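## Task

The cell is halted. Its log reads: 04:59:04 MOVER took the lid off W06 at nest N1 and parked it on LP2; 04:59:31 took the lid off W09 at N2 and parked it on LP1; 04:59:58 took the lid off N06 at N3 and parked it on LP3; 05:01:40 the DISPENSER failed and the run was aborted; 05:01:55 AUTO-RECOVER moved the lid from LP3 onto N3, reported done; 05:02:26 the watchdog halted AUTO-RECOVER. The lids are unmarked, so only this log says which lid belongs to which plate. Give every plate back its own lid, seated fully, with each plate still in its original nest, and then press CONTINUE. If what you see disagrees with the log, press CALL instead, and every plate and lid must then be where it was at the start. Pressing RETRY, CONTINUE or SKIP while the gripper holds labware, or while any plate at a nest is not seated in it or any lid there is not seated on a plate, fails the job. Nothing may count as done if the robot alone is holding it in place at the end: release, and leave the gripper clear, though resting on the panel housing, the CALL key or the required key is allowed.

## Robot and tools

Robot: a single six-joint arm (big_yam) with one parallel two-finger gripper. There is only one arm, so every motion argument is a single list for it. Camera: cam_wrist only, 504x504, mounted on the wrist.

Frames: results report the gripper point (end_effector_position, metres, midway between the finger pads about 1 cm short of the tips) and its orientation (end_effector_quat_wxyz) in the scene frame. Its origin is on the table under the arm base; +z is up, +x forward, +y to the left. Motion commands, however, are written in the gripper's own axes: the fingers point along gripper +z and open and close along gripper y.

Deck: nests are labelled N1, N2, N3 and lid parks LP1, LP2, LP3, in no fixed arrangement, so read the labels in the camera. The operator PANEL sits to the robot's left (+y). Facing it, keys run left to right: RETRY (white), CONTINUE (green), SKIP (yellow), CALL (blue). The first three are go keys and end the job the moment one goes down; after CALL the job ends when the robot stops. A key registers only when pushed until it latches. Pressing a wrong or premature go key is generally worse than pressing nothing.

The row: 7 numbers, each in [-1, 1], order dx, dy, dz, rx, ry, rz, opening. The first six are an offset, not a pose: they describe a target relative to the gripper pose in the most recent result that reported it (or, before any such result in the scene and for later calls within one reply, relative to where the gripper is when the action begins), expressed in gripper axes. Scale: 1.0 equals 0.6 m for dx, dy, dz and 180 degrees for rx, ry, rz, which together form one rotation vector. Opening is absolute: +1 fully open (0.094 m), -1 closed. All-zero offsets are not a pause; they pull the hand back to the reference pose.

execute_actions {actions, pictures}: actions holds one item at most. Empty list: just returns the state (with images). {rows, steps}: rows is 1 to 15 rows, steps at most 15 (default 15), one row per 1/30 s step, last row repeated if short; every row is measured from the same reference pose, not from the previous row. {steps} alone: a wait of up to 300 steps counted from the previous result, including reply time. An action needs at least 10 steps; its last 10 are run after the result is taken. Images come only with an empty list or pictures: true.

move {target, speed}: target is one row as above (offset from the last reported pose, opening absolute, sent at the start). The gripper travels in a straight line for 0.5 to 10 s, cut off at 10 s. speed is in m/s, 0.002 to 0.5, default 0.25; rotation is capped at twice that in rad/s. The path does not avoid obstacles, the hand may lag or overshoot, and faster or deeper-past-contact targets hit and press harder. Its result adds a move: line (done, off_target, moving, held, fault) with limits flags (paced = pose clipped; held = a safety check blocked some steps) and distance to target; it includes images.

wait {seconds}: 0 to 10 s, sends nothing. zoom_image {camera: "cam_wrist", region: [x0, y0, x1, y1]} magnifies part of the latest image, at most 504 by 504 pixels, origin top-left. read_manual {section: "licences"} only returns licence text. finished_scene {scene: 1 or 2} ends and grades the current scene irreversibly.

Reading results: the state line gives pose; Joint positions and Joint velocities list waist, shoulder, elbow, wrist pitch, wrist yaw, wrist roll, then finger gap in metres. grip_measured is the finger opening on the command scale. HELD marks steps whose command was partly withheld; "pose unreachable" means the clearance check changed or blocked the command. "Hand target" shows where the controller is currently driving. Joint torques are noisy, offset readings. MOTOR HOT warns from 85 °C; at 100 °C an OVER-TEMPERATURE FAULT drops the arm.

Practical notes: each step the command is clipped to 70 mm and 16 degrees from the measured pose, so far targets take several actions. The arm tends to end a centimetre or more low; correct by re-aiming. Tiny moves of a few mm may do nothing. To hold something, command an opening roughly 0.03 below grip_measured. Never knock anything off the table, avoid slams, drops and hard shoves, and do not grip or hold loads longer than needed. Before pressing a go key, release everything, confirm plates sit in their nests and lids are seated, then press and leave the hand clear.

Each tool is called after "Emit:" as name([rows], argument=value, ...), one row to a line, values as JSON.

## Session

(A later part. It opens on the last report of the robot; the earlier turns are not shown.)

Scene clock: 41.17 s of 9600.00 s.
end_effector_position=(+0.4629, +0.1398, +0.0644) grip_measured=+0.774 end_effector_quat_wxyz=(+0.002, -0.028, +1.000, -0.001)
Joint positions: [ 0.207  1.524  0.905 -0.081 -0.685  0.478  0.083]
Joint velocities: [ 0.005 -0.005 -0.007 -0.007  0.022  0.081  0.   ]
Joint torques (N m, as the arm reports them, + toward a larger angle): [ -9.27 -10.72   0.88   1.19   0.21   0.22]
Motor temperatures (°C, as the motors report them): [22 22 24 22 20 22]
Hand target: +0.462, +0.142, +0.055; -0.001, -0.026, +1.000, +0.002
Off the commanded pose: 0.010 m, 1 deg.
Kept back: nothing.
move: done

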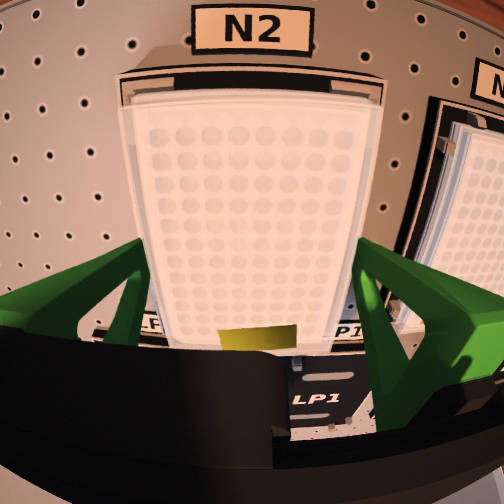

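Emit:
move(target=[0.001,0.002,0.023,-0.002,0.002,0.002,0.745], speed=0.02)

Emit:
move(target=[0,0,0,0,0,0,1])

Emit:
move(target=[0,0,-0.08,0,0,0,1], speed=0.08)

Emit:
move(target=[0,0.1,0,0,0,-0.48,1])

Emit:
move(target=[0,0,0,0,0.17,0,1])

Emit:
zoom_image(camera="cam_wrist", region=[100,80,400,340])

Scene clock: 42.93 s of 9600.00 s.
end_effector_position=(+0.4631, +0.1404, +0.0605) grip_measured=+0.774 end_effector_quat_wxyz=(+0.002, -0.027, +1.000, +0.000)
Joint positions: [ 0.213  1.533  0.908 -0.071 -0.683  0.485  0.083]
Joint velocities: [ 0.005 -0.005 -0.022 -0.002 -0.007 -0.066 -0.   ]
Joint torques (N m, as the arm reports them, + toward a larger angle): [ -9.35 -10.19   1.13   1.21   0.25   0.18]
Motor temperatures (°C, as the motors report them): [22 22 24 22 20 22]
Hand target: +0.462, +0.141, +0.051; -0.001, -0.025, +1.000, +0.002
Off the commanded pose: 0.010 m, 1 deg.
Kept back: nothing.
move: done

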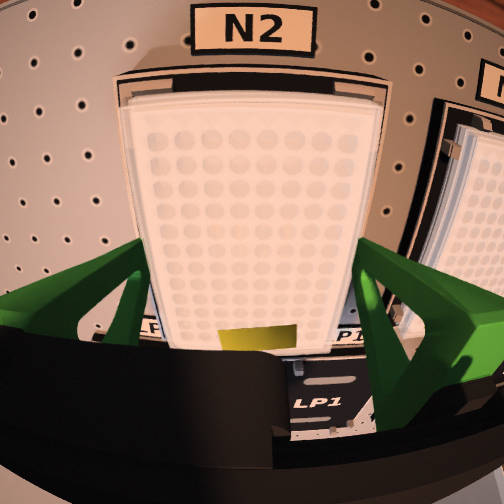

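Scene clock: 43.43 s of 9600.00 s.
end_effector_position=(+0.4632, +0.1404, +0.0605) grip_measured=+1.000 end_effector_quat_wxyz=(+0.002, -0.027, +1.000, +0.000)
Joint positions: [ 0.213  1.533  0.908 -0.071 -0.682  0.485  0.094]
Joint velocities: [-0.005  0.005  0.002  0.032  0.037  0.037  0.   ]
Joint torques (N m, as the arm reports them, + toward a larger angle): [-10.65 -12.88  -0.07   0.7    0.11   0.06]
Motor temperatures (°C, as the motors report them): [22 22 24 22 20 22]
Hand target: +0.463, +0.140, +0.060; +0.002, -0.027, +1.000, +0.000
Off the commanded pose: 0.000 m, 0 deg.
Kept back: nothing.
move: done

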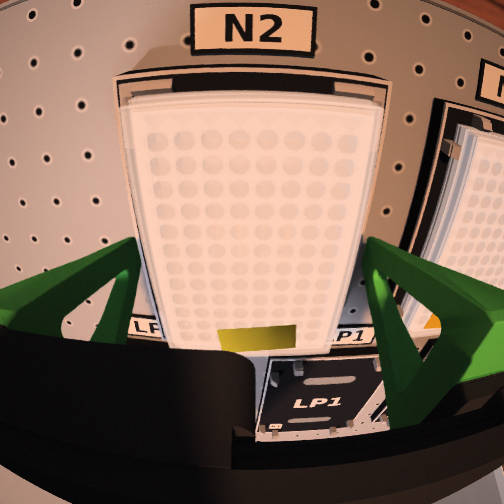

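Scene clock: 44.37 s of 9600.00 s.
end_effector_position=(+0.4661, +0.1428, +0.1050) grip_measured=+1.000 end_effector_quat_wxyz=(+0.005, -0.025, +1.000, +0.002)
Joint positions: [ 0.147  1.435  0.882 -0.173 -0.733  0.438  0.094]
Joint velocities: [ 0.005 -0.005  0.012 -0.007  0.037 -0.051  0.   ]
Joint torques (N m, as the arm reports them, + toward a larger angle): [-11.05 -12.93   0.3    0.1   -0.01  -0.08]
Motor temperatures (°C, as the motors report them): [22 22 24 22 20 22]
Hand target: +0.463, +0.141, +0.109; +0.003, -0.028, +1.000, -0.000
Off the commanded pose: 0.005 m, 0 deg.
Kept back: nothing.
move: done

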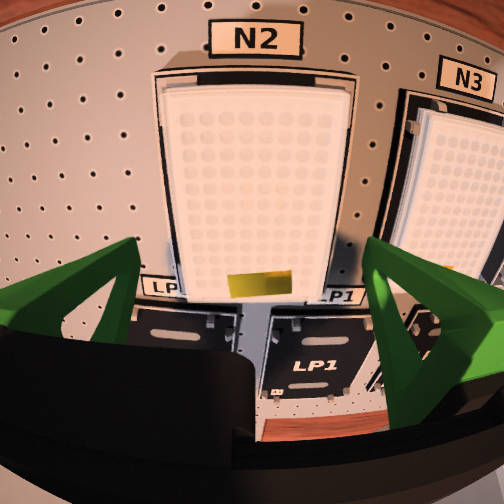

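Scene clock: 47.93 s of 9600.00 s.
end_effector_position=(+0.4592, +0.1896, +0.1019) grip_measured=+1.000 end_effector_quat_wxyz=(+0.000, +0.689, -0.724, +0.004)
Joint positions: [ 0.235  1.366  0.902 -0.224 -0.66  -0.966  0.094]
Joint velocities: [-0.005 -0.005 -0.007 -0.012 -0.037 -0.051  0.   ]
Joint torques (N m, as the arm reports them, + toward a larger angle): [ -8.   -14.58   2.43  -0.05   0.07  -0.14]
Motor temperatures (°C, as the motors report them): [22 22 24 22 20 22]
Hand target: +0.462, +0.203, +0.104; -0.005, +0.702, -0.712, +0.001
Off the commanded pose: 0.014 m, 2 deg.
Kept back: nothing.
move: off_target

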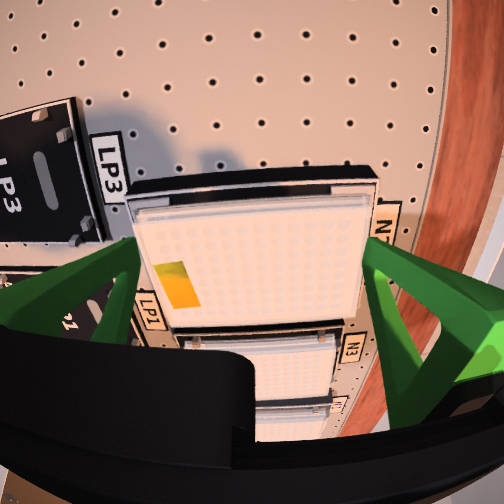

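Scene clock: 49.40 s of 9600.00 s.
end_effector_position=(+0.4620, +0.1908, +0.1066) grip_measured=+1.000 end_effector_quat_wxyz=(+0.179, +0.668, -0.697, +0.189)
Joint positions: [ 0.397  1.366  1.095 -0.669 -0.105 -0.958  0.094]
Joint velocities: [-0.015 -0.005 -0.012 -0.007  0.022  0.022  0.   ]
Joint torques (N m, as the arm reports them, + toward a larger angle): [ -7.13 -12.84   2.97  -0.6    0.41   0.2 ]
Motor temperatures (°C, as the motors report them): [22 22 24 22 20 22]
Hand target: +0.459, +0.190, +0.100; +0.188, +0.662, -0.701, +0.187
Off the commanded pose: 0.006 m, 2 deg.
Kept back: nothing.
move: done

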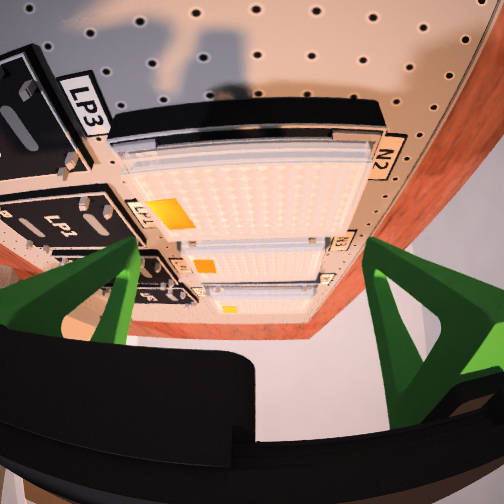

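Region (100, 80, 400, 340) of cam_wrist's 504x504 image, scaled by 1.680, with more detail than that image has; it fills the top 437 rows of this view, and the rest is white.

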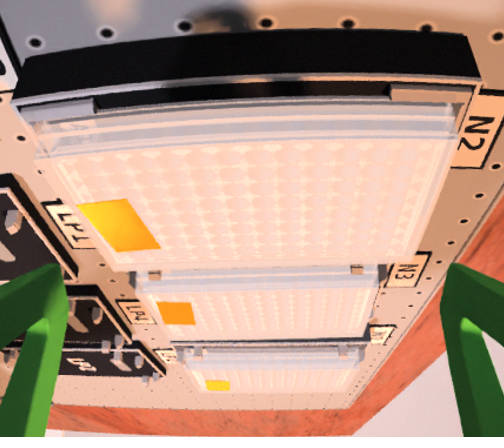

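Emit:
move(target=[0,0,-0.05,0,-0.165,0,1])

Emit:
move(target=[0.85,0.3,-0.2,0,0,0.49,1])

Emit:
move(target=[0.25,0,0,0,0,0.25,1])

Scene clock: 51.10 s of 9600.00 s.
end_effector_position=(+0.4588, +0.2030, +0.1290) grip_measured=+1.000 end_effector_quat_wxyz=(+0.008, +0.690, -0.724, +0.007)
Joint positions: [ 0.219  1.292  0.91  -0.332 -0.662 -0.991  0.094]
Joint velocities: [ 0.005 -0.005  0.002  0.007  0.037 -0.007  0.   ]
Joint torques (N m, as the arm reports them, + toward a larger angle): [ -8.33 -14.34   1.23   1.25  -0.12  -0.04]
Motor temperatures (°C, as the motors report them): [22 22 24 22 20 22]
Hand target: +0.462, +0.207, +0.135; -0.002, +0.696, -0.718, +0.010
Off the commanded pose: 0.006 m, 2 deg.
Kept back: nothing.
move: done

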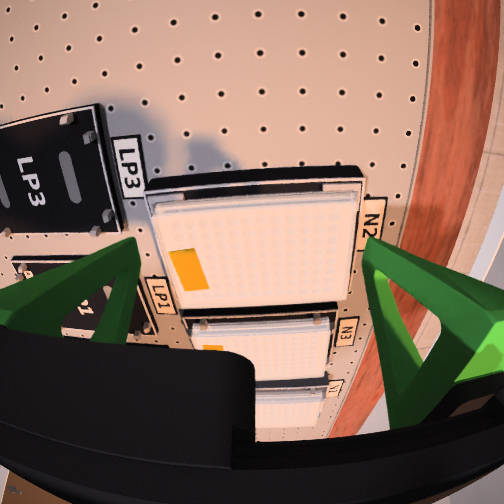

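Scene clock: 54.60 s of 9600.00 s.
end_effector_position=(+0.2528, -0.2972, +0.2737) grip_measured=+1.000 end_effector_quat_wxyz=(+0.007, +0.014, +1.000, -0.025)
Joint positions: [-0.859  2.282  0.955 -0.654 -0.952 -1.028  0.094]
Joint velocities: [ 0.005 -0.015  0.022 -0.007 -0.007  0.037  0.   ]
Joint torques (N m, as the arm reports them, + toward a larger angle): [-15.33  -7.74   5.2    0.06   0.03  -0.12]
Motor temperatures (°C, as the motors report them): [22 22 24 22 20 22]
Hand target: +0.258, -0.303, +0.275; +0.006, +0.005, +1.000, -0.026
Off the commanded pose: 0.014 m, 2 deg.
Kept back: nothing.
move: off_target

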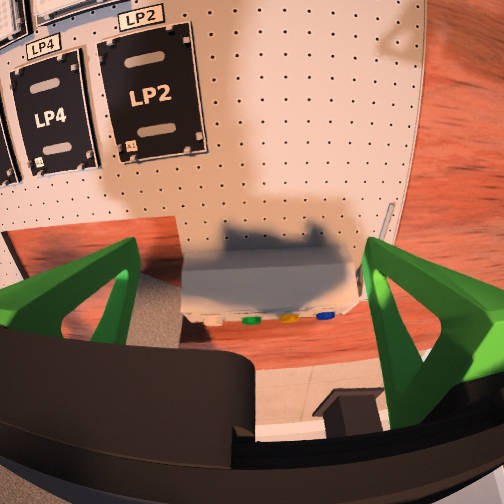

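Scene clock: 56.63 s of 9600.00 s.
end_effector_position=(+0.1056, -0.2957, +0.2786) grip_measured=+1.000 end_effector_quat_wxyz=(+0.016, +0.387, +0.922, -0.027)
Joint positions: [-1.137  2.472  0.829 -0.61  -0.799 -0.622  0.094]
Joint velocities: [-0.005 -0.005  0.002  0.002 -0.066  0.007  0.   ]
Joint torques (N m, as the arm reports them, + toward a larger angle): [-13.13  -7.77   3.45   1.55   0.13   0.2 ]
Motor temperatures (°C, as the motors report them): [22 22 24 22 20 22]
Hand target: +0.101, -0.295, +0.275; +0.017, +0.397, +0.917, -0.026
Off the commanded pose: 0.008 m, 1 deg.
Kept back: nothing.
move: done

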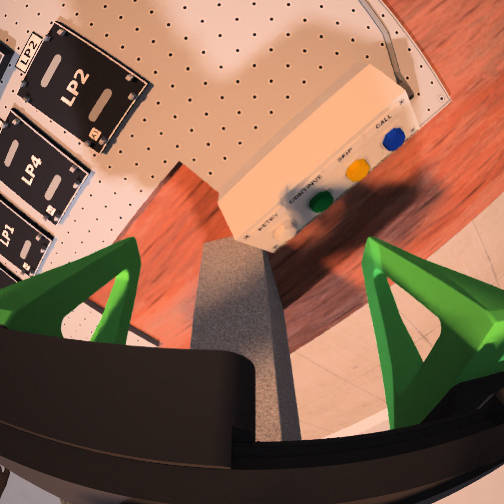

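Emit:
move(target=[0.117,-0.113,0.2,0,0,0.25,-1], speed=0.15)

Scene clock: 60.00 s of 9600.00 s.
end_effector_position=(+0.0097, -0.3000, +0.1636) grip_measured=-0.982 end_effector_quat_wxyz=(+0.030, +0.707, +0.706, -0.016)
Joint positions: [-1.058  2.874  0.8   -0.104 -0.856  0.254  0.001]
Joint velocities: [-0.005  0.005 -0.017 -0.002  0.022 -0.022  0.001]
Joint torques (N m, as the arm reports them, + toward a larger angle): [-9.6  -8.65  1.21  1.27 -0.04  0.14]
Motor temperatures (°C, as the motors report them): [22 22 24 22 20 22]
Hand target: +0.007, -0.299, +0.159; +0.025, +0.710, +0.704, -0.017
Off the commanded pose: 0.006 m, 1 deg.
Kept back: nothing.
move: done

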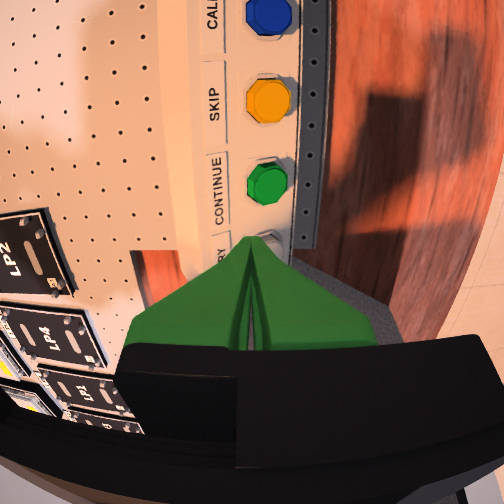

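Emit:
move(target=[0.003,-0.02,0.09,0,0,0,-1], speed=0.05)

Scene clock: 61.83 s of 9600.00 s.
end_effector_position=(+0.0030, -0.3013, +0.1128) grip_measured=-0.982 end_effector_quat_wxyz=(+0.031, +0.703, +0.711, -0.012)
Joint positions: [-0.847  2.996  0.8    0.26  -0.964  0.548  0.001]
Joint velocities: [-0.005  0.005 -0.002 -0.002  0.037  0.051  0.001]
Joint torques (N m, as the arm reports them, + toward a larger angle): [-10.18  -7.41  -1.     1.46   0.01   0.13]
Motor temperatures (°C, as the motors report them): [22 22 24 22 20 22]
Hand target: -0.001, -0.299, +0.109; +0.027, +0.706, +0.707, -0.012
Off the commanded pose: 0.006 m, 1 deg.
Kept back: nothing.
move: done

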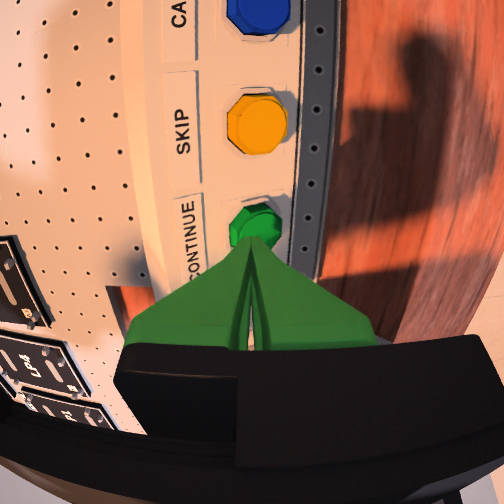

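Emit:
move(target=[0.01,-0.005,0.07,0,0,0,-1], speed=0.03)

Scene clock: 62.93 s of 9600.00 s.
end_effector_position=(+0.0108, -0.3035, +0.0946) grip_measured=-0.982 end_effector_quat_wxyz=(+0.039, +0.701, +0.712, -0.008)
Joint positions: [-0.737  3.031  0.795  0.487 -1.004  0.756  0.001]
Joint velocities: [-0.024 -0.015  0.007  0.017  0.022  0.066 -0.   ]
Joint torques (N m, as the arm reports them, + toward a larger angle): no reading
Motor temperatures (°C, as the motors report them): [22 22 24 22 20 22]
Kept back: nothing.
move: unfinished (the scene ended)
The task's run has ended: the event that ends the task has happened.

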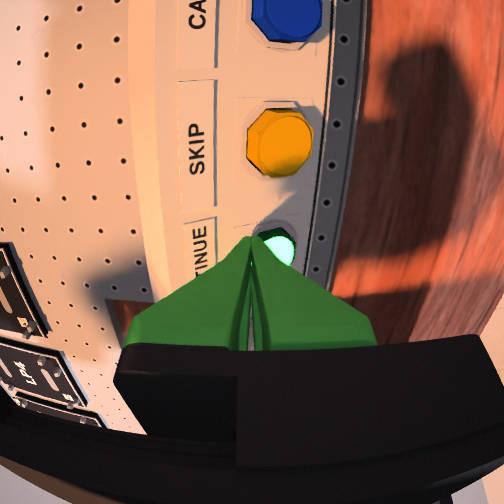

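Emit:
finished_scene(scene=2)

The scene is finished: the task was done.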